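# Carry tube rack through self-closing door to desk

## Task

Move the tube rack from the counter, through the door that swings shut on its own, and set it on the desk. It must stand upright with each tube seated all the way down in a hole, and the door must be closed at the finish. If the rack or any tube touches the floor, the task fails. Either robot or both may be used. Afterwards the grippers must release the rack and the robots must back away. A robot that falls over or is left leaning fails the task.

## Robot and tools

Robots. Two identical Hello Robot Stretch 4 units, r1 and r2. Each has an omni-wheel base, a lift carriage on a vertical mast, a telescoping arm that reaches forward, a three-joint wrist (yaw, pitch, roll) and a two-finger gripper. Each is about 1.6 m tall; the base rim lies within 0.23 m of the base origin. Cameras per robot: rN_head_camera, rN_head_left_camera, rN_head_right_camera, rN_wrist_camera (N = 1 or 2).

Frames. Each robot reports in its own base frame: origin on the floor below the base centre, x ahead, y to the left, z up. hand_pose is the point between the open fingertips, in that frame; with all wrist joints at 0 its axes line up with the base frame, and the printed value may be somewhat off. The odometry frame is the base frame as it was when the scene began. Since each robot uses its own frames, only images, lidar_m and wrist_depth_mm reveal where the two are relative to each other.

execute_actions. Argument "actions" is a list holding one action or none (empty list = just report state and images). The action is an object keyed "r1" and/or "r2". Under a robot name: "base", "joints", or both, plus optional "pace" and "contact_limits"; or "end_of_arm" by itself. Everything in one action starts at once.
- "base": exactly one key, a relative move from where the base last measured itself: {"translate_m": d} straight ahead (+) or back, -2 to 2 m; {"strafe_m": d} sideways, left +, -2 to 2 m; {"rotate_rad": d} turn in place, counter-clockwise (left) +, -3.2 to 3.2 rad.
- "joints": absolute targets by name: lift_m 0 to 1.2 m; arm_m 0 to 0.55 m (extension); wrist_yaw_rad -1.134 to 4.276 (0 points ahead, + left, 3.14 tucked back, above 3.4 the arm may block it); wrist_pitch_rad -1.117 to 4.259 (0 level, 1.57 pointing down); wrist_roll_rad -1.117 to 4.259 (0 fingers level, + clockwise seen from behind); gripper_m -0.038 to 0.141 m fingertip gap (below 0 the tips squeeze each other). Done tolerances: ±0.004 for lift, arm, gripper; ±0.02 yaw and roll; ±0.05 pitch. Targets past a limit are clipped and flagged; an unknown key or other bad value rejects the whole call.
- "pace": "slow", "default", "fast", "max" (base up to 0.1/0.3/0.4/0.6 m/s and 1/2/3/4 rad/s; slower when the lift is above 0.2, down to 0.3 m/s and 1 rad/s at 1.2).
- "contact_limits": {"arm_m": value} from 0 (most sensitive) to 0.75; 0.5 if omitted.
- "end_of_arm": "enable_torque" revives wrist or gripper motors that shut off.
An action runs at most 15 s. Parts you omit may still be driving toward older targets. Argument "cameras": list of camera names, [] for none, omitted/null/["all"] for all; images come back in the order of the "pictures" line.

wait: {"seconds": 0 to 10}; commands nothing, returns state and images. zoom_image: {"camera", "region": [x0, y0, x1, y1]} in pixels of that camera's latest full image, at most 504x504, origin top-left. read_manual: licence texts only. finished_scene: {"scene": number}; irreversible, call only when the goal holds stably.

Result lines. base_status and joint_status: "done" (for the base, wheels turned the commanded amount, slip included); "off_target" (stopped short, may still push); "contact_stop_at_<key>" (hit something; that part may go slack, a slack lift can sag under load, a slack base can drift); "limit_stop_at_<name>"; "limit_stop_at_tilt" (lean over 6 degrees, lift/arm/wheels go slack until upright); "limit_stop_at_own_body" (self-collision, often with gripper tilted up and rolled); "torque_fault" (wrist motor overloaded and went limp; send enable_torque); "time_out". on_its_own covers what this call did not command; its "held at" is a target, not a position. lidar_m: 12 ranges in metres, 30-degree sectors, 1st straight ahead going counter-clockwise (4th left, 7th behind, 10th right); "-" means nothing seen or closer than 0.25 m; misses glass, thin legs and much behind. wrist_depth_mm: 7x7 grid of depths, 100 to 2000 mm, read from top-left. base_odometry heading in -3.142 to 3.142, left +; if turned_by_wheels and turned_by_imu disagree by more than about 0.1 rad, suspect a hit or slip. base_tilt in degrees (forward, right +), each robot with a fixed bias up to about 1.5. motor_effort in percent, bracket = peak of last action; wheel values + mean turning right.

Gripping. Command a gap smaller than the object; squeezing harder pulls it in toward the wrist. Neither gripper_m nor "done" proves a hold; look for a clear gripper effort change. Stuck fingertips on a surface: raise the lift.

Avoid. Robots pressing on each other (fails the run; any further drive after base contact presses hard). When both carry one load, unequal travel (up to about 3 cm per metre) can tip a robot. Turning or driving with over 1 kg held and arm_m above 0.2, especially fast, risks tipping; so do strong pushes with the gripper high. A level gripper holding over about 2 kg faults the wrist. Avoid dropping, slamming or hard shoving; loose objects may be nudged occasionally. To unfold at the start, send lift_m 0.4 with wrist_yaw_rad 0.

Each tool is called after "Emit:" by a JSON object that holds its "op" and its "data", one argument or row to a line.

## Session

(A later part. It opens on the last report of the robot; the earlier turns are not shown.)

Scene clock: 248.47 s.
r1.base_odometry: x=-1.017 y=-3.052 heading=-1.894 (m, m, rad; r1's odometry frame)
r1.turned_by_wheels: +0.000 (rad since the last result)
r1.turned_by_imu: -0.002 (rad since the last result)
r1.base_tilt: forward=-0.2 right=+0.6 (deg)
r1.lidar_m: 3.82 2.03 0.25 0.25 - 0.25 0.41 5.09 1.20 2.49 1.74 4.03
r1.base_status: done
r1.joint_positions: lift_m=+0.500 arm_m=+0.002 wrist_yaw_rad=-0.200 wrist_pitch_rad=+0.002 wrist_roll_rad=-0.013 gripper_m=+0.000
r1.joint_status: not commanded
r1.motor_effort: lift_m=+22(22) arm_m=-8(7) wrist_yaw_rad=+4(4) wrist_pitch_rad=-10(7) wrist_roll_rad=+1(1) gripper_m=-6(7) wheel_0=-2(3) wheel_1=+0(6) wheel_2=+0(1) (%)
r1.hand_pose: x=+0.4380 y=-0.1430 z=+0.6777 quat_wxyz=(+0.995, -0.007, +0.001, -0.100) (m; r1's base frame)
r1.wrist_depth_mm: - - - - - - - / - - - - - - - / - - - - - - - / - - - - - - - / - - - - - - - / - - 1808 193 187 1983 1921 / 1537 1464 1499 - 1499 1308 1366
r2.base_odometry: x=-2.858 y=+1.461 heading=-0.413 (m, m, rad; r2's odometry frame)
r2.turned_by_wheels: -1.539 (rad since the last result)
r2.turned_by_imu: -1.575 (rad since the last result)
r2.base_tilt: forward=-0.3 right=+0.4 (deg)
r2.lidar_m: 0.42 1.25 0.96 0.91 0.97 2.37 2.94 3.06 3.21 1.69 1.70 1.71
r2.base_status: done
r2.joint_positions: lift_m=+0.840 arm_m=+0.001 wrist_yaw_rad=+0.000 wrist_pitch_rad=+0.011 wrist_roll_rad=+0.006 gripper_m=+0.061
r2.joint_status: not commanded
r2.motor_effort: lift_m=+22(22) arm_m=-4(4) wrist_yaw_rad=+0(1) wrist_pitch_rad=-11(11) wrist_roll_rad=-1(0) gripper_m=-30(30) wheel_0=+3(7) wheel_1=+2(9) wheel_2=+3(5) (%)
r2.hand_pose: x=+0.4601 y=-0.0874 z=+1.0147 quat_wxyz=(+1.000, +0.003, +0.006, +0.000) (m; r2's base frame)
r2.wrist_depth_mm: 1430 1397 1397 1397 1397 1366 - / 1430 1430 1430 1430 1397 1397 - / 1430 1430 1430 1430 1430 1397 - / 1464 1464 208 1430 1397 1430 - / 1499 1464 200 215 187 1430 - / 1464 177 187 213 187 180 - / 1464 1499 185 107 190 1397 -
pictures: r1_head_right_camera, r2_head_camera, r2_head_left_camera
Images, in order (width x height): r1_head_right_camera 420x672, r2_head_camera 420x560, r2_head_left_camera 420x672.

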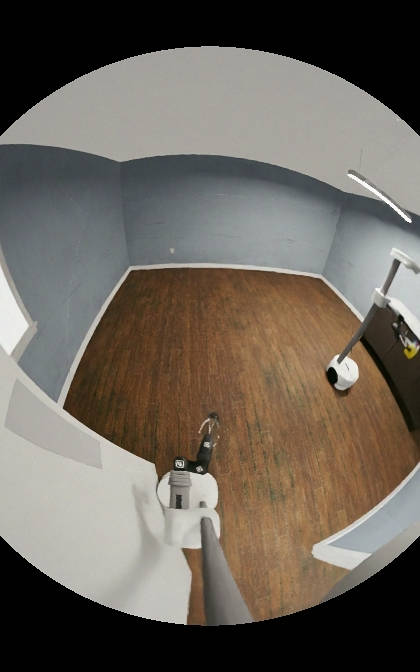

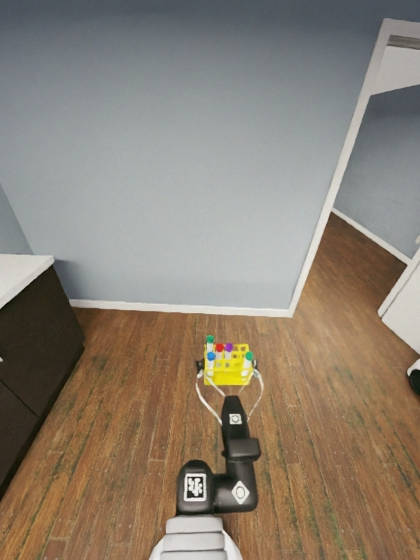

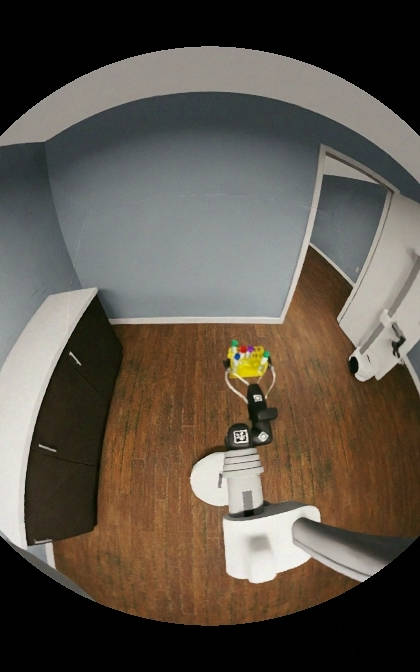

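Emit:
{"op": "execute_actions", "data": {
  "actions": [
    {"r2":{"base":{"strafe_m":-1.1}}}
  ],
  "cameras": ["r1_head_right_camera","r2_head_camera","r2_head_right_camera"]
}}

Scene clock: 255.67 s.
r1.base_odometry: x=-1.017 y=-3.052 heading=-1.894 (m, m, rad; r1's odometry frame)
r1.turned_by_wheels: +0.000 (rad since the last result)
r1.turned_by_imu: -0.003 (rad since the last result)
r1.base_tilt: forward=-0.1 right=+0.7 (deg)
r1.lidar_m: 3.82 2.01 0.25 0.25 - 0.25 0.40 5.09 1.20 2.50 0.69 0.83
r1.base_status: not commanded
r1.joint_positions: lift_m=+0.500 arm_m=+0.002 wrist_yaw_rad=-0.200 wrist_pitch_rad=+0.002 wrist_roll_rad=-0.013 gripper_m=+0.000
r1.joint_status: not commanded
r1.motor_effort: lift_m=+22(22) arm_m=-7(7) wrist_yaw_rad=+2(2) wrist_pitch_rad=-9(9) wrist_roll_rad=+1(1) gripper_m=-4(7) wheel_0=-2(2) wheel_1=+0(1) wheel_2=+0(0) (%)
r1.hand_pose: x=+0.4380 y=-0.1430 z=+0.6777 quat_wxyz=(+0.995, -0.007, +0.001, -0.100) (m; r1's base frame)
r1.wrist_depth_mm: - - - - - 831 - / - - - - - - - / - - - - - - - / - - - - - - - / - - - - - - - / - - 1808 195 187 1808 1863 / 1537 1464 1464 - 1499 866 1397
r2.base_odometry: x=-3.299 y=+0.453 heading=-0.413 (m, m, rad; r2's odometry frame)
r2.turned_by_wheels: +0.000 (rad since the last result)
r2.turned_by_imu: +0.004 (rad since the last result)
r2.base_tilt: forward=-0.3 right=+0.4 (deg)
r2.lidar_m: 0.42 1.69 2.10 2.01 2.15 3.04 2.97 2.80 2.10 2.01 0.65 0.83
r2.base_status: done
r2.joint_positions: lift_m=+0.840 arm_m=+0.001 wrist_yaw_rad=+0.000 wrist_pitch_rad=+0.011 wrist_roll_rad=+0.006 gripper_m=+0.061
r2.joint_status: not commanded
r2.motor_effort: lift_m=+22(22) arm_m=-4(4) wrist_yaw_rad=-2(0) wrist_pitch_rad=-11(11) wrist_roll_rad=-1(0) gripper_m=-31(28) wheel_0=+0(8) wheel_1=-2(11) wheel_2=+2(4) (%)
r2.hand_pose: x=+0.4601 y=-0.0874 z=+1.0147 quat_wxyz=(+1.000, +0.003, +0.006, +0.000) (m; r2's base frame)
r2.wrist_depth_mm: 1397 1397 1366 - - - 1098 / 1397 1366 1366 - - - 1118 / 1430 1397 1366 - - - 1138 / 1397 1397 209 - - - 1160 / 1430 1430 200 214 188 - 1138 / 1430 177 189 213 187 180 1138 / 1464 1430 184 107 190 - 1118
pictures: r1_head_right_camera, r2_head_camera, r2_head_right_camera
Images, in order (width x height): r1_head_right_camera 420x672, r2_head_camera 420x560, r2_head_right_camera 420x672.

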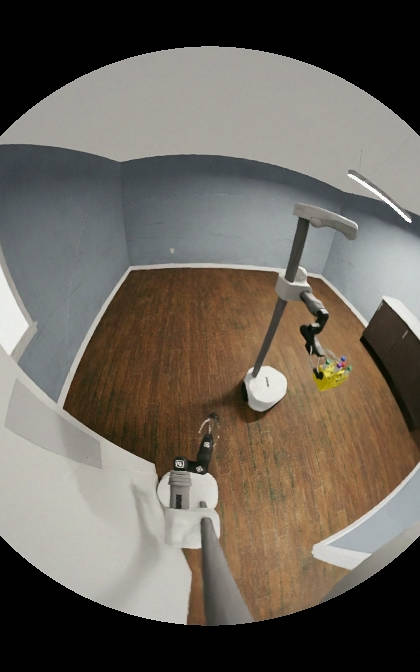

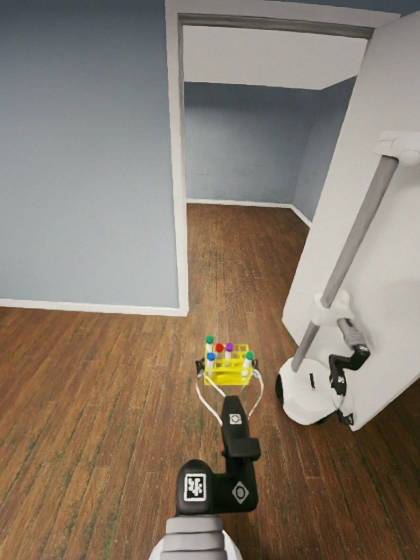

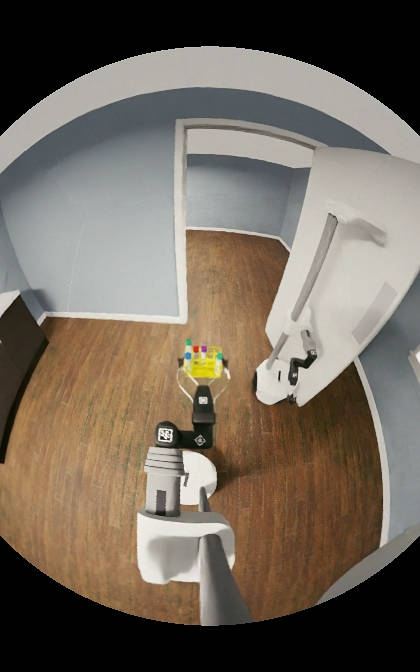

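Emit:
{"op": "execute_actions", "data": {
  "actions": [
    {"r2":{"base":{"strafe_m":-0.13}}}
  ],
  "cameras": []
}}

Emit:
{"op": "execute_actions", "data": {
  "actions": [
    {"r2":{"base":{"translate_m":0.55},"pace":"slow"}}
  ],
  "cameras": ["r1_head_right_camera","r2_head_camera","r2_head_right_camera"]
}}

Scene clock: 260.87 s.
r1.base_odometry: x=-1.017 y=-3.052 heading=-1.894 (m, m, rad; r1's odometry frame)
r1.turned_by_wheels: +0.000 (rad since the last result)
r1.turned_by_imu: -0.002 (rad since the last result)
r1.base_tilt: forward=-0.2 right=+0.6 (deg)
r1.lidar_m: 3.82 2.04 0.25 0.25 - 0.25 0.38 5.08 1.21 2.49 0.57 0.59
r1.base_status: not commanded
r1.joint_positions: lift_m=+0.500 arm_m=+0.002 wrist_yaw_rad=-0.200 wrist_pitch_rad=+0.002 wrist_roll_rad=-0.013 gripper_m=+0.000
r1.joint_status: not commanded
r1.motor_effort: lift_m=+22(22) arm_m=-8(8) wrist_yaw_rad=+2(5) wrist_pitch_rad=-7(8) wrist_roll_rad=-1(0) gripper_m=-6(6) wheel_0=-2(2) wheel_1=+0(0) wheel_2=+0(0) (%)
r1.hand_pose: x=+0.4380 y=-0.1430 z=+0.6777 quat_wxyz=(+0.995, -0.007, +0.001, -0.100) (m; r1's base frame)
r1.wrist_depth_mm: - - - - - - - / - - - - - - - / - - - - - - - / - - - - - - - / - - - - 820 - - / - - 1808 195 187 1921 1863 / 1537 1499 1464 - 778 1308 1366
r2.base_odometry: x=-3.352 y=+0.334 heading=-0.413 (m, m, rad; r2's odometry frame)
r2.turned_by_wheels: +0.000 (rad since the last result)
r2.turned_by_imu: +0.002 (rad since the last result)
r2.base_tilt: forward=-0.2 right=+0.4 (deg)
r2.lidar_m: 0.42 1.68 2.22 2.13 2.97 3.04 2.99 2.63 1.97 1.85 0.59 0.58
r2.base_status: done
r2.joint_positions: lift_m=+0.840 arm_m=+0.001 wrist_yaw_rad=+0.000 wrist_pitch_rad=+0.011 wrist_roll_rad=+0.006 gripper_m=+0.061
r2.joint_status: not commanded
r2.motor_effort: lift_m=+22(22) arm_m=-4(4) wrist_yaw_rad=-1(0) wrist_pitch_rad=-11(11) wrist_roll_rad=-1(1) gripper_m=-31(30) wheel_0=+2(12) wheel_1=-2(11) wheel_2=+1(2) (%)
r2.hand_pose: x=+0.4601 y=-0.0874 z=+1.0147 quat_wxyz=(+1.000, +0.003, +0.006, +0.000) (m; r2's base frame)
r2.wrist_depth_mm: 1366 1366 - - - 1281 778 / 1366 1366 - - - 1281 788 / 1430 1397 1397 - - 1308 788 / 1430 1397 208 - - 1308 798 / 1430 1397 201 216 187 1281 691 / 1430 176 189 213 187 181 668 / 1430 1430 185 107 191 1336 640
pictures: none
No camera images: the call's "cameras" was empty. Leave "cameras" out to get every camera's image.

Scene clock: 267.67 s.
r1.base_odometry: x=-1.017 y=-3.052 heading=-1.894 (m, m, rad; r1's odometry frame)
r1.turned_by_wheels: +0.000 (rad since the last result)
r1.turned_by_imu: -0.003 (rad since the last result)
r1.base_tilt: forward=-0.2 right=+0.6 (deg)
r1.lidar_m: 3.83 2.05 0.25 0.25 - 0.25 0.38 5.08 0.50 0.46 0.46 0.54
r1.base_status: not commanded
r1.joint_positions: lift_m=+0.500 arm_m=+0.002 wrist_yaw_rad=-0.200 wrist_pitch_rad=+0.002 wrist_roll_rad=-0.013 gripper_m=+0.000
r1.joint_status: not commanded
r1.motor_effort: lift_m=+22(22) arm_m=-7(8) wrist_yaw_rad=+3(5) wrist_pitch_rad=-8(8) wrist_roll_rad=+0(0) gripper_m=-7(4) wheel_0=-2(2) wheel_1=+0(0) wheel_2=+0(0) (%)
r1.hand_pose: x=+0.4380 y=-0.1430 z=+0.6777 quat_wxyz=(+0.995, -0.007, +0.001, -0.100) (m; r1's base frame)
r1.wrist_depth_mm: - - - - - - - / - - - - - - - / - - - - - - - / - - - - - - - / - - - - - - - / - - 1756 195 187 1921 1921 / 1537 1499 1499 - 1499 1308 1366
r2.base_odometry: x=-2.848 y=+0.114 heading=-0.412 (m, m, rad; r2's odometry frame)
r2.turned_by_wheels: +0.000 (rad since the last result)
r2.turned_by_imu: +0.000 (rad since the last result)
r2.base_tilt: forward=-0.4 right=+0.4 (deg)
r2.lidar_m: 0.42 1.10 1.61 2.12 2.27 3.66 3.58 2.65 0.42 0.42 0.46 1.06
r2.base_status: done
r2.joint_positions: lift_m=+0.840 arm_m=+0.001 wrist_yaw_rad=+0.000 wrist_pitch_rad=+0.011 wrist_roll_rad=+0.006 gripper_m=+0.061
r2.joint_status: not commanded
r2.motor_effort: lift_m=+22(22) arm_m=-4(4) wrist_yaw_rad=+0(1) wrist_pitch_rad=-10(11) wrist_roll_rad=-1(0) gripper_m=-29(31) wheel_0=+3(6) wheel_1=+4(7) wheel_2=-2(7) (%)
r2.hand_pose: x=+0.4601 y=-0.0874 z=+1.0147 quat_wxyz=(+1.000, +0.003, +0.006, +0.000) (m; r2's base frame)
r2.wrist_depth_mm: 820 831 - - - - - / 842 831 - - - - - / 866 842 - - - - - / 842 854 208 - - - - / 866 854 200 216 187 - - / 866 177 189 213 187 180 - / 878 878 185 107 190 - 1366
pictures: r1_head_right_camera, r2_head_camera, r2_head_right_camera
Images, in order (width x height): r1_head_right_camera 420x672, r2_head_camera 420x560, r2_head_right_camera 420x672.

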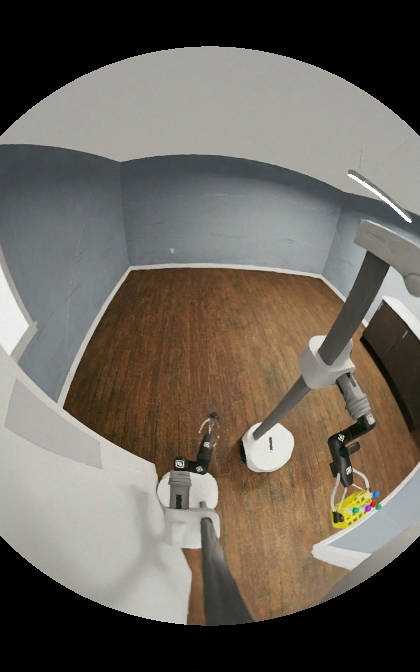

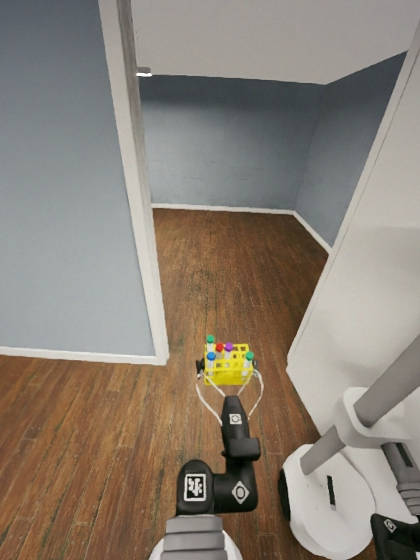

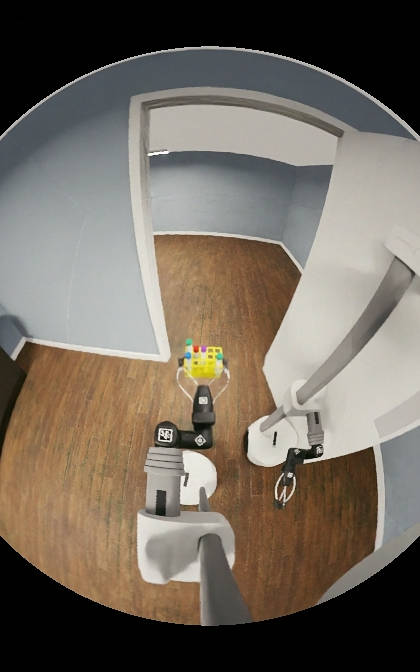

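Emit:
{"op": "execute_actions", "data": {
  "actions": [
    {"r2":{"base":{"strafe_m":0.05},"pace":"slow"}}
  ],
  "cameras": []
}}

Emit:
{"op": "execute_actions", "data": {
  "actions": [
    {"r2":{"base":{"translate_m":0.5},"pace":"slow"}}
  ],
  "cameras": ["r2_head_camera","r2_head_right_camera","r2_head_left_camera"]
}}

Scene clock: 271.73 s.
r1.base_odometry: x=-1.017 y=-3.052 heading=-1.894 (m, m, rad; r1's odometry frame)
r1.turned_by_wheels: +0.000 (rad since the last result)
r1.turned_by_imu: -0.002 (rad since the last result)
r1.base_tilt: forward=-0.1 right=+0.7 (deg)
r1.lidar_m: 3.82 2.03 0.25 0.25 - 0.25 0.41 5.09 0.55 0.50 0.51 4.04
r1.base_status: not commanded
r1.joint_positions: lift_m=+0.500 arm_m=+0.002 wrist_yaw_rad=-0.200 wrist_pitch_rad=+0.002 wrist_roll_rad=-0.013 gripper_m=+0.000
r1.joint_status: not commanded
r1.motor_effort: lift_m=+22(22) arm_m=-7(8) wrist_yaw_rad=+4(4) wrist_pitch_rad=-8(9) wrist_roll_rad=+0(2) gripper_m=-4(4) wheel_0=-2(2) wheel_1=+0(1) wheel_2=+0(0) (%)
r1.hand_pose: x=+0.4380 y=-0.1430 z=+0.6777 quat_wxyz=(+0.995, -0.007, +0.001, -0.100) (m; r1's base frame)
r1.wrist_depth_mm: - - - - - - - / - - - - - - - / - - - - - - - / - - - - - - - / - - - - - - - / - - 1808 194 187 1921 1863 / 1499 1537 1499 - 1499 1308 1366
r2.base_odometry: x=-2.828 y=+0.159 heading=-0.412 (m, m, rad; r2's odometry frame)
r2.turned_by_wheels: +0.000 (rad since the last result)
r2.turned_by_imu: +0.002 (rad since the last result)
r2.base_tilt: forward=-0.3 right=+0.4 (deg)
r2.lidar_m: 0.42 1.12 1.58 2.08 2.21 3.64 3.58 2.73 0.48 0.48 0.51 1.09
r2.base_status: done
r2.joint_positions: lift_m=+0.840 arm_m=+0.001 wrist_yaw_rad=+0.000 wrist_pitch_rad=+0.011 wrist_roll_rad=+0.006 gripper_m=+0.061
r2.joint_status: not commanded
r2.motor_effort: lift_m=+22(22) arm_m=-4(4) wrist_yaw_rad=+0(2) wrist_pitch_rad=-11(11) wrist_roll_rad=-1(1) gripper_m=-27(33) wheel_0=-2(7) wheel_1=+5(8) wheel_2=+0(1) (%)
r2.hand_pose: x=+0.4601 y=-0.0874 z=+1.0147 quat_wxyz=(+1.000, +0.003, +0.006, +0.000) (m; r2's base frame)
r2.wrist_depth_mm: 831 820 - - - - - / 842 842 - - - - - / 854 854 - - - - - / 854 854 209 - - - - / 866 866 200 216 186 - - / 878 176 189 213 187 181 - / 878 878 185 107 191 - 1921
pictures: none
No camera images: the call's "cameras" was empty. Leave "cameras" out to get every camera's image.

Scene clock: 278.00 s.
r1.base_odometry: x=-1.017 y=-3.052 heading=-1.894 (m, m, rad; r1's odometry frame)
r1.turned_by_wheels: +0.000 (rad since the last result)
r1.turned_by_imu: -0.003 (rad since the last result)
r1.base_tilt: forward=-0.2 right=+0.6 (deg)
r1.lidar_m: 3.82 2.03 0.25 0.25 - 0.25 0.39 0.81 0.53 0.49 2.84 4.06
r1.base_status: not commanded
r1.joint_positions: lift_m=+0.500 arm_m=+0.002 wrist_yaw_rad=-0.200 wrist_pitch_rad=+0.002 wrist_roll_rad=-0.013 gripper_m=+0.000
r1.joint_status: not commanded
r1.motor_effort: lift_m=+22(22) arm_m=-8(8) wrist_yaw_rad=+5(3) wrist_pitch_rad=-9(8) wrist_roll_rad=-1(0) gripper_m=-8(7) wheel_0=-2(2) wheel_1=+0(0) wheel_2=+0(0) (%)
r1.hand_pose: x=+0.4380 y=-0.1430 z=+0.6777 quat_wxyz=(+0.995, -0.007, +0.001, -0.100) (m; r1's base frame)
r1.wrist_depth_mm: - - - - - - - / - - - - - - - / - - - - - - - / - - - - - - - / - - - - - - - / - - 1808 195 187 1921 1863 / 1537 1464 1464 - 1537 1308 1366
r2.base_odometry: x=-2.370 y=-0.041 heading=-0.412 (m, m, rad; r2's odometry frame)
r2.turned_by_wheels: +0.000 (rad since the last result)
r2.turned_by_imu: +0.001 (rad since the last result)
r2.base_tilt: forward=-0.2 right=+0.3 (deg)
r2.lidar_m: 0.39 0.61 0.86 2.06 2.18 4.08 4.14 0.71 0.51 0.52 0.82 3.03
r2.base_status: done
r2.joint_positions: lift_m=+0.840 arm_m=+0.001 wrist_yaw_rad=+0.000 wrist_pitch_rad=+0.011 wrist_roll_rad=+0.006 gripper_m=+0.061
r2.joint_status: not commanded
r2.motor_effort: lift_m=+22(22) arm_m=-4(4) wrist_yaw_rad=-2(2) wrist_pitch_rad=-11(11) wrist_roll_rad=-1(1) gripper_m=-35(32) wheel_0=+4(4) wheel_1=+5(7) wheel_2=-3(9) (%)
r2.hand_pose: x=+0.4601 y=-0.0874 z=+1.0147 quat_wxyz=(+1.000, +0.003, +0.006, +0.000) (m; r2's base frame)
r2.wrist_depth_mm: 462 - - - - - - / 455 - - - - - - / 452 - - - - - - / 452 - 208 - - - - / 427 - 200 216 187 - - / 407 177 189 213 187 181 - / 404 - 185 107 191 - -
pictures: r2_head_camera, r2_head_left_camera, r2_head_right_camera
Images, in order (width x height): r2_head_camera 420x560, r2_head_left_camera 420x672, r2_head_right_camera 420x672.

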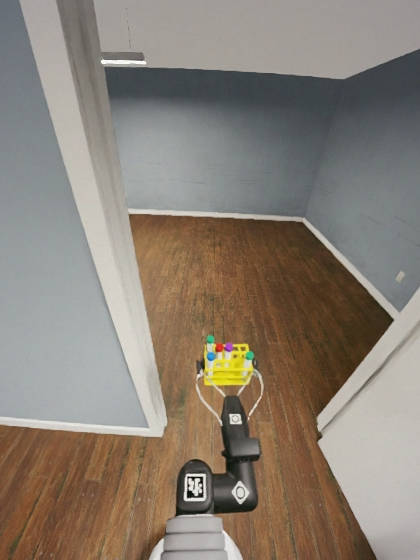

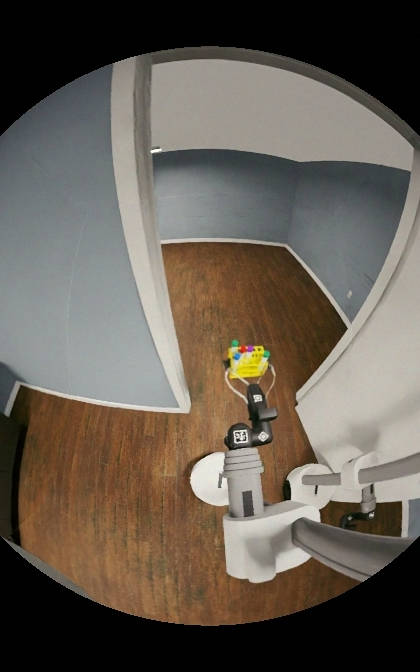

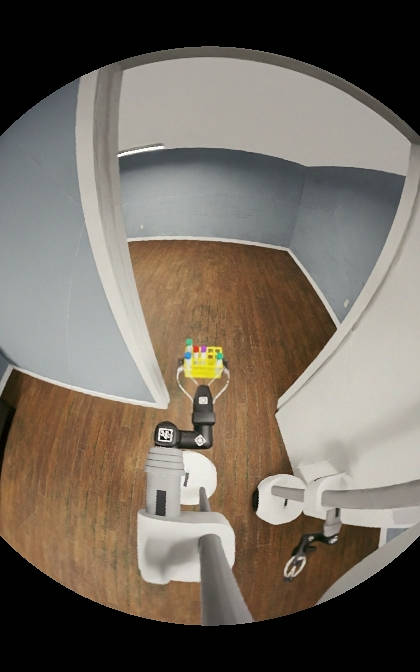

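Emit:
{"op": "execute_actions", "data": {
  "actions": [
    {"r2":{"base":{"strafe_m":-0.12},"pace":"slow"}}
  ],
  "cameras": []
}}

Emit:
{"op": "execute_actions", "data": {
  "actions": [
    {"r2":{"base":{"translate_m":1.5}}}
  ],
  "cameras": ["r2_head_camera","r2_head_left_camera","r1_head_left_camera","r1_head_right_camera"]
}}

Scene clock: 281.97 s.
r1.base_odometry: x=-1.017 y=-3.052 heading=-1.894 (m, m, rad; r1's odometry frame)
r1.turned_by_wheels: +0.000 (rad since the last result)
r1.turned_by_imu: -0.002 (rad since the last result)
r1.base_tilt: forward=-0.1 right=+0.6 (deg)
r1.lidar_m: 3.83 2.04 0.25 0.25 - 0.25 0.38 0.70 0.40 0.40 2.84 4.04
r1.base_status: not commanded
r1.joint_positions: lift_m=+0.500 arm_m=+0.002 wrist_yaw_rad=-0.200 wrist_pitch_rad=+0.002 wrist_roll_rad=-0.013 gripper_m=+0.000
r1.joint_status: not commanded
r1.motor_effort: lift_m=+22(22) arm_m=-8(8) wrist_yaw_rad=+4(4) wrist_pitch_rad=-8(9) wrist_roll_rad=+1(1) gripper_m=-5(6) wheel_0=-2(2) wheel_1=+0(0) wheel_2=+0(0) (%)
r1.hand_pose: x=+0.4380 y=-0.1430 z=+0.6777 quat_wxyz=(+0.995, -0.007, +0.001, -0.100) (m; r1's base frame)
r1.wrist_depth_mm: - - - - - - - / - - - - - - - / - - - - - - - / - - - - - - - / - - - - - - - / - - 1808 195 187 1921 1863 / 1537 1464 1430 - 1499 1308 1366
r2.base_odometry: x=-2.418 y=-0.150 heading=-0.412 (m, m, rad; r2's odometry frame)
r2.turned_by_wheels: +0.000 (rad since the last result)
r2.turned_by_imu: +0.001 (rad since the last result)
r2.base_tilt: forward=-0.2 right=+0.2 (deg)
r2.lidar_m: 0.42 0.63 0.81 2.18 2.31 4.16 4.13 0.58 0.39 0.40 0.68 2.87
r2.base_status: done
r2.joint_positions: lift_m=+0.840 arm_m=+0.001 wrist_yaw_rad=+0.000 wrist_pitch_rad=+0.011 wrist_roll_rad=+0.006 gripper_m=+0.061
r2.joint_status: not commanded
r2.motor_effort: lift_m=+22(22) arm_m=-4(4) wrist_yaw_rad=-3(0) wrist_pitch_rad=-11(11) wrist_roll_rad=-1(0) gripper_m=-31(29) wheel_0=+3(2) wheel_1=-5(8) wheel_2=-1(4) (%)
r2.hand_pose: x=+0.4601 y=-0.0874 z=+1.0147 quat_wxyz=(+1.000, +0.003, +0.006, +0.000) (m; r2's base frame)
r2.wrist_depth_mm: - - - - - - - / - - - - - - - / - - - - - - - / - - 209 - - - - / - - 200 216 187 - - / - 177 189 212 188 180 - / - - 185 107 190 - -
pictures: none
No camera images: the call's "cameras" was empty. Leave "cameras" out to get every camera's image.

Scene clock: 288.47 s.
r1.base_odometry: x=-1.017 y=-3.052 heading=-1.894 (m, m, rad; r1's odometry frame)
r1.turned_by_wheels: +0.000 (rad since the last result)
r1.turned_by_imu: -0.003 (rad since the last result)
r1.base_tilt: forward=-0.1 right=+0.6 (deg)
r1.lidar_m: 3.84 2.05 0.25 0.25 - 0.25 0.38 1.59 1.20 2.49 2.84 4.05
r1.base_status: not commanded
r1.joint_positions: lift_m=+0.500 arm_m=+0.002 wrist_yaw_rad=-0.200 wrist_pitch_rad=+0.002 wrist_roll_rad=-0.013 gripper_m=+0.000
r1.joint_status: not commanded
r1.motor_effort: lift_m=+22(22) arm_m=-8(8) wrist_yaw_rad=+4(4) wrist_pitch_rad=-8(8) wrist_roll_rad=+1(0) gripper_m=-7(8) wheel_0=-2(2) wheel_1=-1(0) wheel_2=+0(0) (%)
r1.hand_pose: x=+0.4380 y=-0.1430 z=+0.6777 quat_wxyz=(+0.995, -0.007, +0.001, -0.100) (m; r1's base frame)
r1.wrist_depth_mm: - - - - - - - / - - - - - - - / - - - - - - - / - - - - - - - / - - - - - - - / - - 1808 195 187 1921 1863 / 1537 1499 1499 - 1537 1336 1397
r2.base_odometry: x=-1.043 y=-0.750 heading=-0.411 (m, m, rad; r2's odometry frame)
r2.turned_by_wheels: +0.000 (rad since the last result)
r2.turned_by_imu: -0.003 (rad since the last result)
r2.base_tilt: forward=-0.3 right=+0.3 (deg)
r2.lidar_m: 0.40 3.39 2.04 1.91 1.06 0.84 1.62 1.02 1.19 1.95 2.08 2.94
r2.base_status: done
r2.joint_positions: lift_m=+0.840 arm_m=+0.001 wrist_yaw_rad=+0.000 wrist_pitch_rad=+0.011 wrist_roll_rad=+0.006 gripper_m=+0.061
r2.joint_status: not commanded
r2.motor_effort: lift_m=+22(22) arm_m=-4(4) wrist_yaw_rad=+0(1) wrist_pitch_rad=-11(11) wrist_roll_rad=-1(1) gripper_m=-32(28) wheel_0=+1(3) wheel_1=+3(7) wheel_2=+1(13) (%)
r2.hand_pose: x=+0.4601 y=-0.0874 z=+1.0147 quat_wxyz=(+1.000, +0.003, +0.006, +0.000) (m; r2's base frame)
r2.wrist_depth_mm: - - - - - - - / - - - - - - - / - - - - - - - / - - 208 - - - - / - - 200 218 188 - - / - 177 190 213 187 180 - / - - 185 107 191 - -
pictures: r1_head_left_camera, r1_head_right_camera, r2_head_camera, r2_head_left_camera
Images, in order (width x height): r1_head_left_camera 420x672, r1_head_right_camera 420x672, r2_head_camera 420x560, r2_head_left_camera 420x672.

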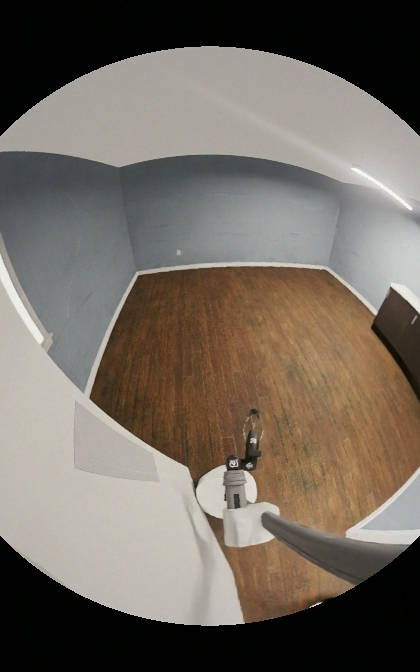

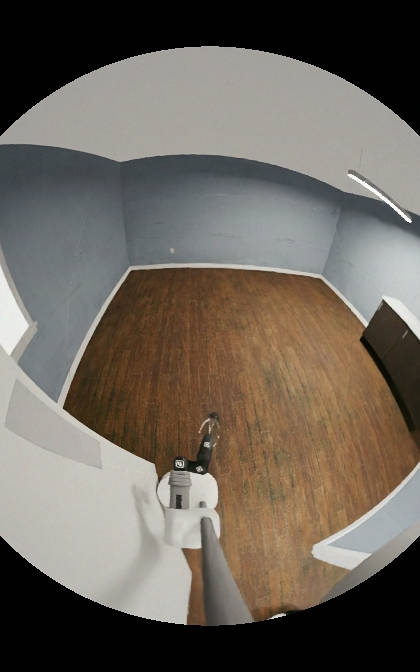

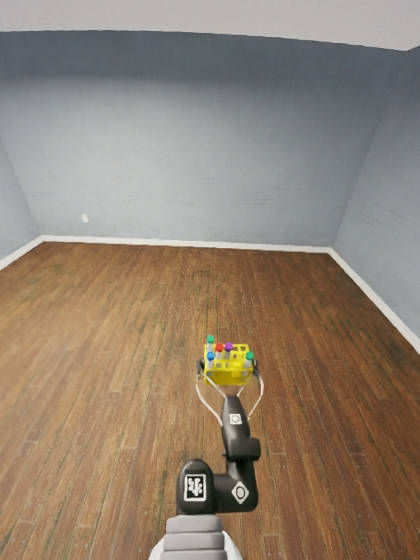

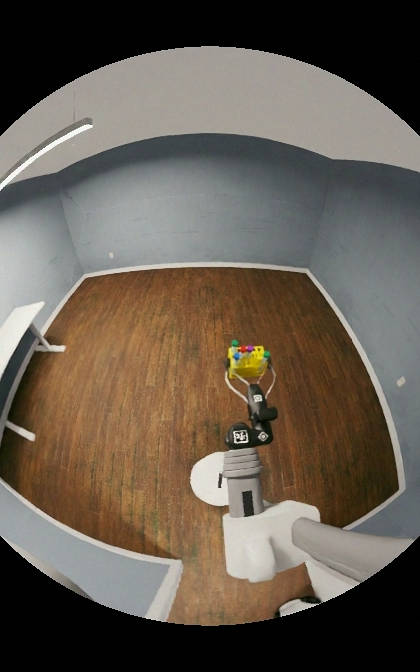

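Emit:
{"op": "execute_actions", "data": {
  "actions": [
    {"r1":{"base":{"strafe_m":-0.42},"joints":{"wrist_pitch_rad":1.57,"wrist_yaw_rad":-0.9},"pace":"slow"},"r2":{"base":{"rotate_rad":1.54},"pace":"slow"}}
  ],
  "cameras": ["r2_head_camera","r1_head_left_camera","r1_head_right_camera"]
}}

Scene clock: 296.97 s.
r1.base_odometry: x=-1.415 y=-2.918 heading=-1.894 (m, m, rad; r1's odometry frame)
r1.turned_by_wheels: +0.000 (rad since the last result)
r1.turned_by_imu: -0.004 (rad since the last result)
r1.base_tilt: forward=-0.1 right=+0.7 (deg)
r1.lidar_m: 3.85 0.25 0.25 - 0.25 0.39 1.47 0.90 1.02 2.33 2.40 4.00
r1.base_status: done
r1.joint_positions: lift_m=+0.500 arm_m=+0.002 wrist_yaw_rad=-0.900 wrist_pitch_rad=+1.570 wrist_roll_rad=-0.013 gripper_m=+0.000
r1.joint_status: all done
r1.motor_effort: lift_m=+22(22) arm_m=-7(7) wrist_yaw_rad=+3(3) wrist_pitch_rad=-1(5) wrist_roll_rad=+0(1) gripper_m=-5(7) wheel_0=-1(6) wheel_1=+4(7) wheel_2=-1(0) (%)
r1.hand_pose: x=+0.1044 y=-0.0546 z=+0.3896 quat_wxyz=(+0.639, +0.303, +0.638, -0.303) (m; r1's base frame)
r1.wrist_depth_mm: 634 615 609 609 603 585 580 / 621 621 615 609 603 597 591 / 634 627 621 609 430 603 591 / 634 621 621 402 402 404 597 / 640 640 421 404 399 397 603 / 647 640 410 195 187 353 399 / 661 418 418 - 407 402 249
r2.base_odometry: x=-1.043 y=-0.750 heading=+1.128 (m, m, rad; r2's odometry frame)
r2.turned_by_wheels: +1.539 (rad since the last result)
r2.turned_by_imu: +1.579 (rad since the last result)
r2.base_tilt: forward=-0.2 right=+0.3 (deg)
r2.lidar_m: 0.42 1.09 0.84 1.47 1.06 1.17 1.97 2.08 2.87 3.19 3.33 2.01
r2.base_status: done
r2.joint_positions: lift_m=+0.840 arm_m=+0.001 wrist_yaw_rad=+0.000 wrist_pitch_rad=+0.011 wrist_roll_rad=+0.006 gripper_m=+0.061
r2.joint_status: not commanded
r2.motor_effort: lift_m=+22(22) arm_m=-4(4) wrist_yaw_rad=-2(2) wrist_pitch_rad=-11(11) wrist_roll_rad=-1(0) gripper_m=-28(26) wheel_0=-2(6) wheel_1=-4(6) wheel_2=-3(4) (%)
r2.hand_pose: x=+0.4601 y=-0.0874 z=+1.0147 quat_wxyz=(+1.000, +0.003, +0.006, +0.000) (m; r2's base frame)
r2.wrist_depth_mm: 1308 - - - - - - / 1281 1983 - - - - - / 1308 1983 - - - - - / 1281 1808 209 - - - - / 1281 1756 200 216 187 - - / 1205 177 189 213 187 181 - / 1138 1708 185 107 191 - -
pictures: r1_head_left_camera, r1_head_right_camera, r2_head_camera
Images, in order (width x height): r1_head_left_camera 420x672, r1_head_right_camera 420x672, r2_head_camera 420x560.

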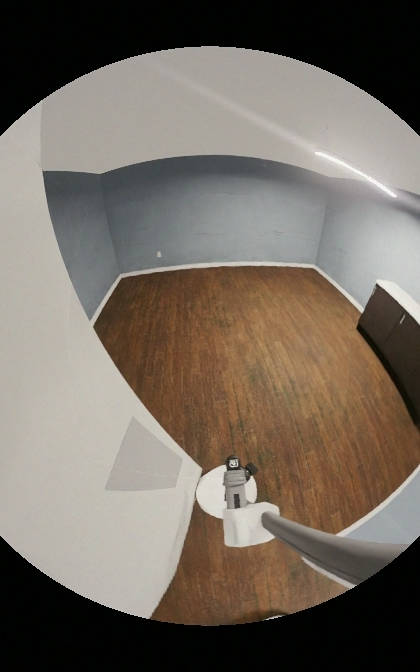

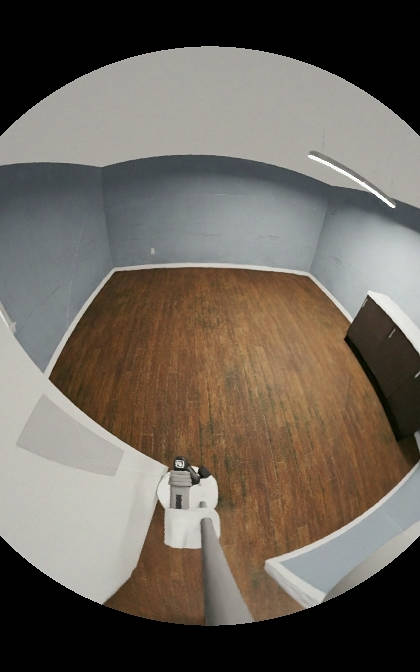

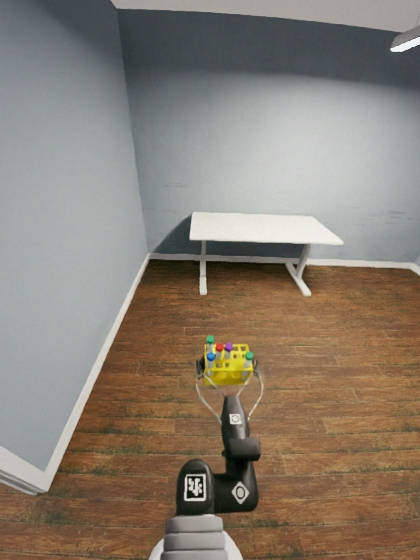

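Emit:
{"op": "execute_actions", "data": {
  "actions": [
    {"r1":{"base":{"translate_m":-0.5},"pace":"slow"},"r2":{"base":{"translate_m":1.0}}}
  ],
  "cameras": ["r1_head_left_camera","r1_head_right_camera"]
}}

Scene clock: 305.37 s.
r1.base_odometry: x=-1.257 y=-2.444 heading=-1.896 (m, m, rad; r1's odometry frame)
r1.turned_by_wheels: -0.001 (rad since the last result)
r1.turned_by_imu: -0.004 (rad since the last result)
r1.base_tilt: forward=-0.2 right=+0.6 (deg)
r1.lidar_m: 0.30 0.25 - 0.25 0.28 2.62 - 1.61 0.58 0.81 2.43 4.03
r1.base_status: done
r1.joint_positions: lift_m=+0.500 arm_m=+0.002 wrist_yaw_rad=-0.900 wrist_pitch_rad=+1.570 wrist_roll_rad=-0.013 gripper_m=+0.000
r1.joint_status: not commanded
r1.motor_effort: lift_m=+22(22) arm_m=-7(8) wrist_yaw_rad=+2(3) wrist_pitch_rad=+1(0) wrist_roll_rad=-1(1) gripper_m=-5(6) wheel_0=-22(22) wheel_1=+11(12) wheel_2=-6(10) (%)
r1.hand_pose: x=+0.1044 y=-0.0546 z=+0.3896 quat_wxyz=(+0.639, +0.303, +0.638, -0.303) (m; r1's base frame)
r1.wrist_depth_mm: 459 621 609 597 603 585 585 / 418 621 615 609 597 597 591 / 377 549 615 609 433 597 585 / 342 480 627 404 399 402 597 / 314 427 418 399 399 397 603 / 287 382 410 195 187 351 397 / 266 327 415 - 407 399 248
r2.base_odometry: x=-0.615 y=+0.153 heading=+1.128 (m, m, rad; r2's odometry frame)
r2.turned_by_wheels: +0.000 (rad since the last result)
r2.turned_by_imu: +0.000 (rad since the last result)
r2.base_tilt: forward=-0.2 right=+0.3 (deg)
r2.lidar_m: 0.42 1.08 0.80 0.76 0.81 1.49 2.99 3.08 3.32 3.20 1.36 0.97
r2.base_status: done
r2.joint_positions: lift_m=+0.840 arm_m=+0.001 wrist_yaw_rad=+0.000 wrist_pitch_rad=+0.011 wrist_roll_rad=+0.006 gripper_m=+0.061
r2.joint_status: not commanded
r2.motor_effort: lift_m=+22(22) arm_m=-4(4) wrist_yaw_rad=+0(1) wrist_pitch_rad=-11(11) wrist_roll_rad=+0(0) gripper_m=-32(27) wheel_0=+0(4) wheel_1=+2(7) wheel_2=+1(7) (%)
r2.hand_pose: x=+0.4601 y=-0.0874 z=+1.0147 quat_wxyz=(+1.000, +0.003, +0.006, +0.000) (m; r2's base frame)
r2.wrist_depth_mm: 1281 1464 1499 1464 1499 1464 1499 / 1308 1464 1499 1499 1499 1499 1499 / 1281 1499 1537 1499 1499 1537 1499 / 1281 1499 209 1537 1537 1537 1499 / 1255 1537 200 216 187 1499 1537 / 1205 177 189 213 187 180 946 / 1118 1537 185 107 190 788 1160
pictures: r1_head_left_camera, r1_head_right_camera
Images, in order (width x height): r1_head_left_camera 420x672, r1_head_right_camera 420x672.

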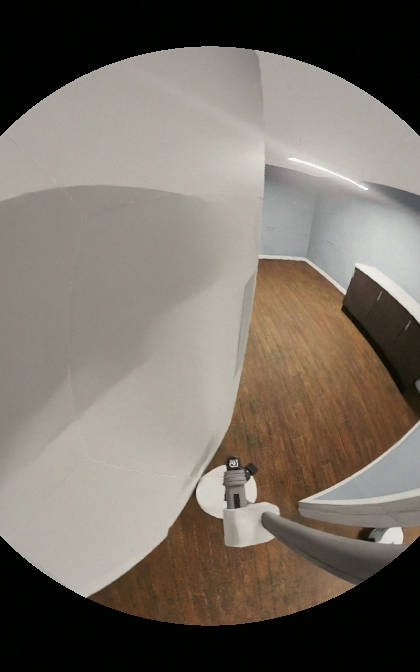

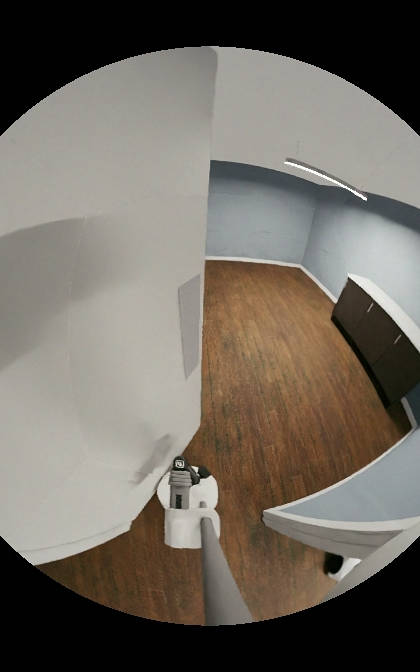

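Emit:
{"op": "execute_actions", "data": {
  "actions": [
    {"r1":{"base":{"strafe_m":-0.08},"pace":"slow"},"r2":{"base":{"strafe_m":-0.45}}}
  ],
  "cameras": []
}}

Emit:
{"op": "execute_actions", "data": {
  "actions": [
    {"r1":{"base":{"translate_m":-1.0}}}
  ],
  "cameras": ["r1_head_camera","r1_head_left_camera","r2_head_camera","r2_wrist_camera"]
}}

Scene clock: 310.10 s.
r1.base_odometry: x=-1.333 y=-2.418 heading=-1.895 (m, m, rad; r1's odometry frame)
r1.turned_by_wheels: +0.001 (rad since the last result)
r1.turned_by_imu: -0.001 (rad since the last result)
r1.base_tilt: forward=-0.2 right=+0.6 (deg)
r1.lidar_m: 0.25 0.25 - 0.25 0.34 2.47 - 1.77 0.52 0.77 2.34 3.04
r1.base_status: done
r1.joint_positions: lift_m=+0.500 arm_m=+0.002 wrist_yaw_rad=-0.900 wrist_pitch_rad=+1.570 wrist_roll_rad=-0.013 gripper_m=+0.000
r1.joint_status: not commanded
r1.motor_effort: lift_m=+22(22) arm_m=-8(8) wrist_yaw_rad=+2(1) wrist_pitch_rad=+2(0) wrist_roll_rad=+0(0) gripper_m=-5(6) wheel_0=+9(19) wheel_1=+11(13) wheel_2=-7(12) (%)
r1.hand_pose: x=+0.1044 y=-0.0546 z=+0.3896 quat_wxyz=(+0.639, +0.303, +0.638, -0.303) (m; r1's base frame)
r1.wrist_depth_mm: 364 603 609 597 597 591 591 / 343 512 615 609 597 591 585 / 320 466 621 609 430 597 591 / 301 424 621 404 399 404 597 / 283 392 421 404 402 397 597 / 266 357 413 195 187 351 399 / 250 315 418 - 404 402 248
r2.base_odometry: x=-0.208 y=-0.039 heading=+1.128 (m, m, rad; r2's odometry frame)
r2.turned_by_wheels: +0.000 (rad since the last result)
r2.turned_by_imu: +0.001 (rad since the last result)
r2.base_tilt: forward=-0.2 right=+0.4 (deg)
r2.lidar_m: 0.42 0.97 1.25 1.21 1.28 2.12 3.01 3.12 2.86 2.76 2.45 0.96
r2.base_status: done
r2.joint_positions: lift_m=+0.840 arm_m=+0.001 wrist_yaw_rad=+0.000 wrist_pitch_rad=+0.011 wrist_roll_rad=+0.006 gripper_m=+0.061
r2.joint_status: not commanded
r2.motor_effort: lift_m=+22(22) arm_m=-4(4) wrist_yaw_rad=-2(2) wrist_pitch_rad=-11(11) wrist_roll_rad=-1(0) gripper_m=-29(29) wheel_0=-1(7) wheel_1=-2(11) wheel_2=+0(4) (%)
r2.hand_pose: x=+0.4601 y=-0.0874 z=+1.0147 quat_wxyz=(+1.000, +0.003, +0.006, +0.000) (m; r2's base frame)
r2.wrist_depth_mm: 1464 1464 1464 1464 1464 1499 1464 / 1499 1499 1464 1499 1464 1464 1464 / 1537 1499 1499 1499 1499 1499 1499 / 1499 1499 207 1499 1499 1499 1499 / 1499 1537 200 217 187 1499 1499 / 1537 177 187 213 187 180 931 / 741 732 185 107 190 1537 931
pictures: none
No camera images: the call's "cameras" was empty. Leave "cameras" out to get every camera's image.

Scene clock: 314.93 s.
r1.base_odometry: x=-1.014 y=-1.470 heading=-1.895 (m, m, rad; r1's odometry frame)
r1.turned_by_wheels: +0.000 (rad since the last result)
r1.turned_by_imu: +0.001 (rad since the last result)
r1.base_tilt: forward=-0.2 right=+0.7 (deg)
r1.lidar_m: 0.73 0.73 0.82 1.75 1.82 2.40 3.42 3.45 1.16 1.33 0.93 0.80
r1.base_status: done
r1.joint_positions: lift_m=+0.500 arm_m=+0.002 wrist_yaw_rad=-0.900 wrist_pitch_rad=+1.570 wrist_roll_rad=-0.013 gripper_m=+0.000
r1.joint_status: not commanded
r1.motor_effort: lift_m=+22(22) arm_m=-8(7) wrist_yaw_rad=+3(2) wrist_pitch_rad=-1(1) wrist_roll_rad=+0(1) gripper_m=-5(4) wheel_0=-2(13) wheel_1=-2(9) wheel_2=-2(7) (%)
r1.hand_pose: x=+0.1043 y=-0.0545 z=+0.3896 quat_wxyz=(+0.639, +0.303, +0.639, -0.303) (m; r1's base frame)
r1.wrist_depth_mm: 627 621 615 609 597 591 585 / 627 621 615 603 609 597 585 / 634 621 615 609 430 603 591 / 634 627 621 404 397 399 597 / 640 627 418 404 402 399 603 / 647 640 410 195 187 351 397 / 647 640 415 - 404 402 249
r2.base_odometry: x=-0.208 y=-0.039 heading=+1.128 (m, m, rad; r2's odometry frame)
r2.turned_by_wheels: +0.000 (rad since the last result)
r2.turned_by_imu: +0.002 (rad since the last result)
r2.base_tilt: forward=-0.2 right=+0.3 (deg)
r2.lidar_m: 0.42 0.94 1.27 1.20 1.27 1.15 2.98 3.07 2.85 2.76 2.44 0.98
r2.base_status: not commanded
r2.joint_positions: lift_m=+0.840 arm_m=+0.001 wrist_yaw_rad=+0.000 wrist_pitch_rad=+0.011 wrist_roll_rad=+0.006 gripper_m=+0.061
r2.joint_status: not commanded
r2.motor_effort: lift_m=+22(22) arm_m=-4(4) wrist_yaw_rad=+0(1) wrist_pitch_rad=-11(11) wrist_roll_rad=-1(0) gripper_m=-31(26) wheel_0=-1(1) wheel_1=-3(2) wheel_2=+0(0) (%)
r2.hand_pose: x=+0.4601 y=-0.0874 z=+1.0147 quat_wxyz=(+1.000, +0.003, +0.006, +0.000) (m; r2's base frame)
r2.wrist_depth_mm: 1464 1464 1499 1499 1464 1499 1499 / 1464 1499 1464 1499 1464 1499 1499 / 1537 1499 1499 1499 1499 1499 1499 / 1499 1499 208 1499 1499 1499 1499 / 1537 1499 200 215 187 1499 1499 / 1499 177 189 213 187 180 946 / 741 732 185 108 190 1537 931
pictures: r1_head_camera, r1_head_left_camera, r2_head_camera, r2_wrist_camera
Images, in order (width x height): r1_head_camera 420x560, r1_head_left_camera 420x672, r2_head_camera 420x560, r2_wrist_camera 616x392.

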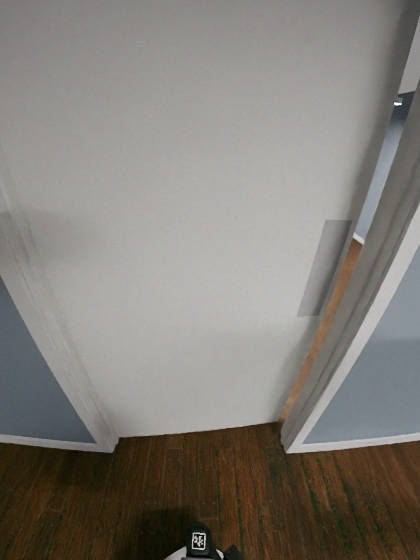

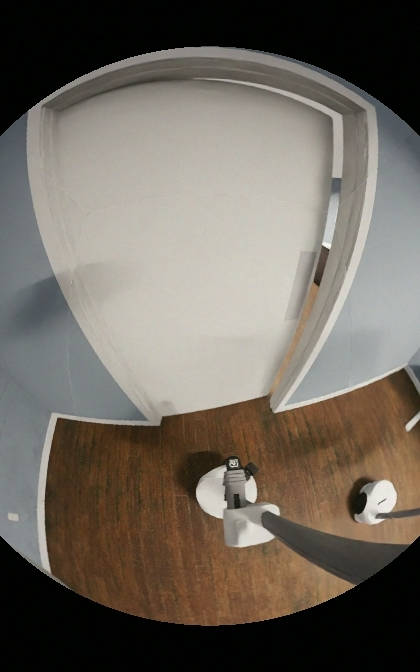

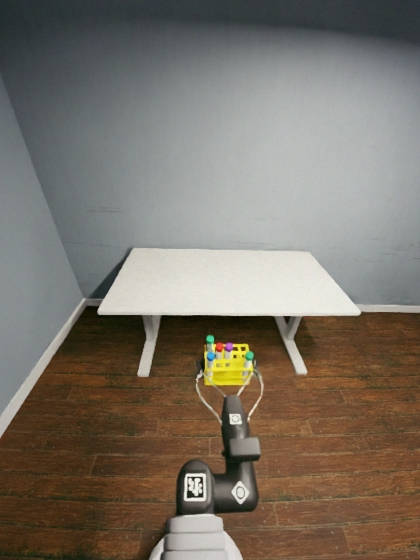

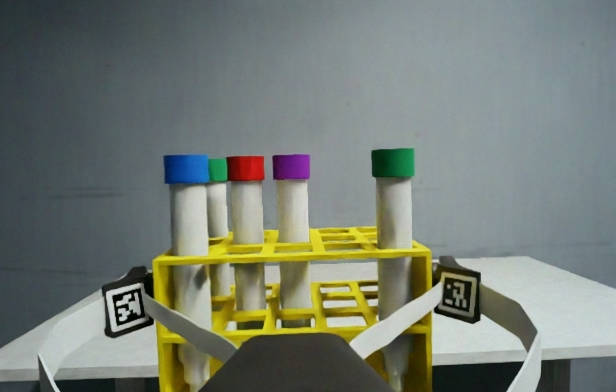

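Emit:
{"op": "execute_actions", "data": {
  "actions": [
    {"r2":{"base":{"translate_m":0.33},"joints":{"lift_m":0.70},"pace":"slow"}}
  ],
  "cameras": []
}}

Emit:
{"op": "execute_actions", "data": {
  "actions": [
    {"r2":{"joints":{"arm_m":0.38},"pace":"slow"}}
  ],
  "cameras": ["r2_head_camera","r2_wrist_camera","r1_head_camera"]
}}

Scene clock: 321.40 s.
r1.base_odometry: x=-1.014 y=-1.470 heading=-1.895 (m, m, rad; r1's odometry frame)
r1.turned_by_wheels: +0.000 (rad since the last result)
r1.turned_by_imu: -0.003 (rad since the last result)
r1.base_tilt: forward=-0.2 right=+0.6 (deg)
r1.lidar_m: 0.66 0.71 0.80 1.75 1.81 2.39 3.41 3.45 1.47 1.49 0.92 0.72
r1.base_status: not commanded
r1.joint_positions: lift_m=+0.500 arm_m=+0.002 wrist_yaw_rad=-0.900 wrist_pitch_rad=+1.570 wrist_roll_rad=-0.013 gripper_m=+0.000
r1.joint_status: not commanded
r1.motor_effort: lift_m=+22(22) arm_m=-8(7) wrist_yaw_rad=+2(4) wrist_pitch_rad=+1(1) wrist_roll_rad=-2(1) gripper_m=-7(7) wheel_0=-2(2) wheel_1=-2(2) wheel_2=-2(1) (%)
r1.hand_pose: x=+0.1043 y=-0.0545 z=+0.3896 quat_wxyz=(+0.639, +0.303, +0.639, -0.303) (m; r1's base frame)
r1.wrist_depth_mm: 621 615 609 609 597 585 585 / 621 621 615 609 603 603 585 / 634 621 615 609 430 603 585 / 640 627 615 402 399 402 591 / 640 634 421 404 402 397 597 / 647 640 410 195 187 351 397 / 654 647 418 - 404 399 249
r2.base_odometry: x=-0.067 y=+0.259 heading=+1.128 (m, m, rad; r2's odometry frame)
r2.turned_by_wheels: +0.000 (rad since the last result)
r2.turned_by_imu: +0.002 (rad since the last result)
r2.base_tilt: forward=-0.2 right=+0.3 (deg)
r2.lidar_m: 0.41 0.64 1.25 1.19 1.27 1.45 3.37 3.46 2.84 2.75 0.88 0.63
r2.base_status: done
r2.joint_positions: lift_m=+0.700 arm_m=+0.001 wrist_yaw_rad=+0.000 wrist_pitch_rad=+0.011 wrist_roll_rad=+0.006 gripper_m=+0.061
r2.joint_status: all done
r2.motor_effort: lift_m=+14(22) arm_m=-4(4) wrist_yaw_rad=+0(1) wrist_pitch_rad=-11(11) wrist_roll_rad=+0(0) gripper_m=-26(28) wheel_0=+4(1) wheel_1=+4(6) wheel_2=-3(6) (%)
r2.hand_pose: x=+0.4601 y=-0.0874 z=+0.8754 quat_wxyz=(+1.000, +0.003, +0.006, +0.000) (m; r2's base frame)
r2.wrist_depth_mm: 1160 1138 1160 1138 1160 1138 1160 / 1160 1160 1160 1160 1182 1160 1182 / 1160 1182 1182 1182 1182 1182 1182 / 1205 1182 209 1182 1182 1205 1205 / 1182 1118 200 215 187 976 946 / 640 177 188 212 186 180 574 / 421 418 185 107 190 418 407
pictures: none
No camera images: the call's "cameras" was empty. Leave "cameras" out to get every camera's image.

Scene clock: 326.47 s.
r1.base_odometry: x=-1.014 y=-1.470 heading=-1.895 (m, m, rad; r1's odometry frame)
r1.turned_by_wheels: +0.000 (rad since the last result)
r1.turned_by_imu: -0.002 (rad since the last result)
r1.base_tilt: forward=-0.2 right=+0.6 (deg)
r1.lidar_m: 0.67 0.70 0.82 1.75 1.82 2.39 3.43 3.47 1.46 1.49 0.93 0.72
r1.base_status: not commanded
r1.joint_positions: lift_m=+0.500 arm_m=+0.002 wrist_yaw_rad=-0.900 wrist_pitch_rad=+1.570 wrist_roll_rad=-0.013 gripper_m=+0.000
r1.joint_status: not commanded
r1.motor_effort: lift_m=+22(22) arm_m=-7(7) wrist_yaw_rad=+1(4) wrist_pitch_rad=-2(1) wrist_roll_rad=+0(1) gripper_m=-6(9) wheel_0=-2(2) wheel_1=-2(2) wheel_2=-1(1) (%)
r1.hand_pose: x=+0.1043 y=-0.0545 z=+0.3896 quat_wxyz=(+0.639, +0.303, +0.639, -0.303) (m; r1's base frame)
r1.wrist_depth_mm: 627 621 609 603 597 591 591 / 627 621 615 609 597 591 585 / 634 627 621 615 430 603 591 / 640 627 615 404 399 402 597 / 647 634 415 404 402 397 597 / 647 640 413 195 187 351 399 / 654 640 415 - 407 402 248
r2.base_odometry: x=-0.067 y=+0.259 heading=+1.128 (m, m, rad; r2's odometry frame)
r2.turned_by_wheels: +0.000 (rad since the last result)
r2.turned_by_imu: +0.002 (rad since the last result)
r2.base_tilt: forward=-0.2 right=+0.4 (deg)
r2.lidar_m: 0.60 0.61 1.26 1.19 1.27 1.43 3.38 3.44 2.87 2.75 0.89 0.62
r2.base_status: not commanded
r2.joint_positions: lift_m=+0.700 arm_m=+0.379 wrist_yaw_rad=+0.000 wrist_pitch_rad=+0.011 wrist_roll_rad=+0.006 gripper_m=+0.061
r2.joint_status: all done
r2.motor_effort: lift_m=+14(14) arm_m=+5(5) wrist_yaw_rad=-3(2) wrist_pitch_rad=-11(11) wrist_roll_rad=+0(0) gripper_m=-29(28) wheel_0=+4(4) wheel_1=+4(4) wheel_2=-3(3) (%)
r2.hand_pose: x=+0.8386 y=-0.0874 z=+0.8754 quat_wxyz=(+1.000, +0.003, +0.006, +0.000) (m; r2's base frame)
r2.wrist_depth_mm: 798 788 788 798 798 798 788 / 798 798 788 798 798 798 809 / 798 809 798 809 809 798 798 / 820 820 208 809 809 809 809 / 820 820 200 216 187 820 820 / 634 177 189 213 187 180 569 / 413 413 185 108 190 413 387
pictures: r1_head_camera, r2_head_camera, r2_wrist_camera
Images, in order (width x height): r1_head_camera 420x560, r2_head_camera 420x560, r2_wrist_camera 616x392.

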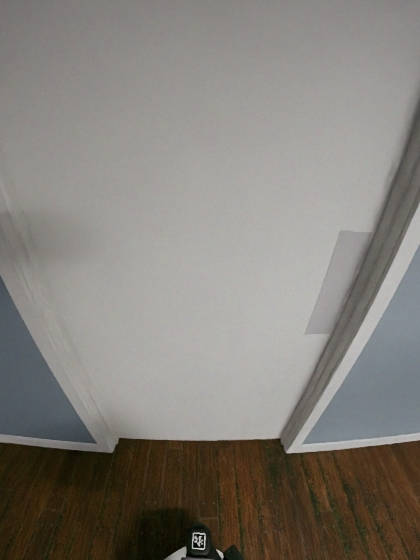

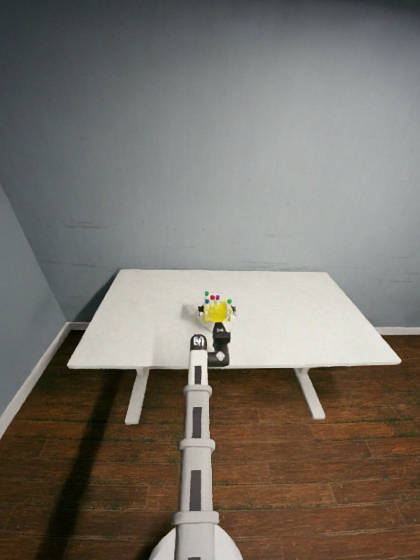

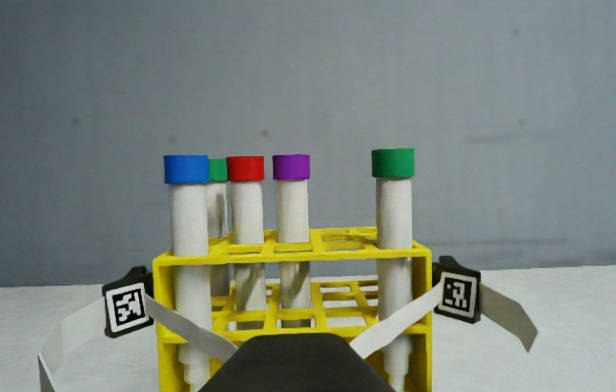

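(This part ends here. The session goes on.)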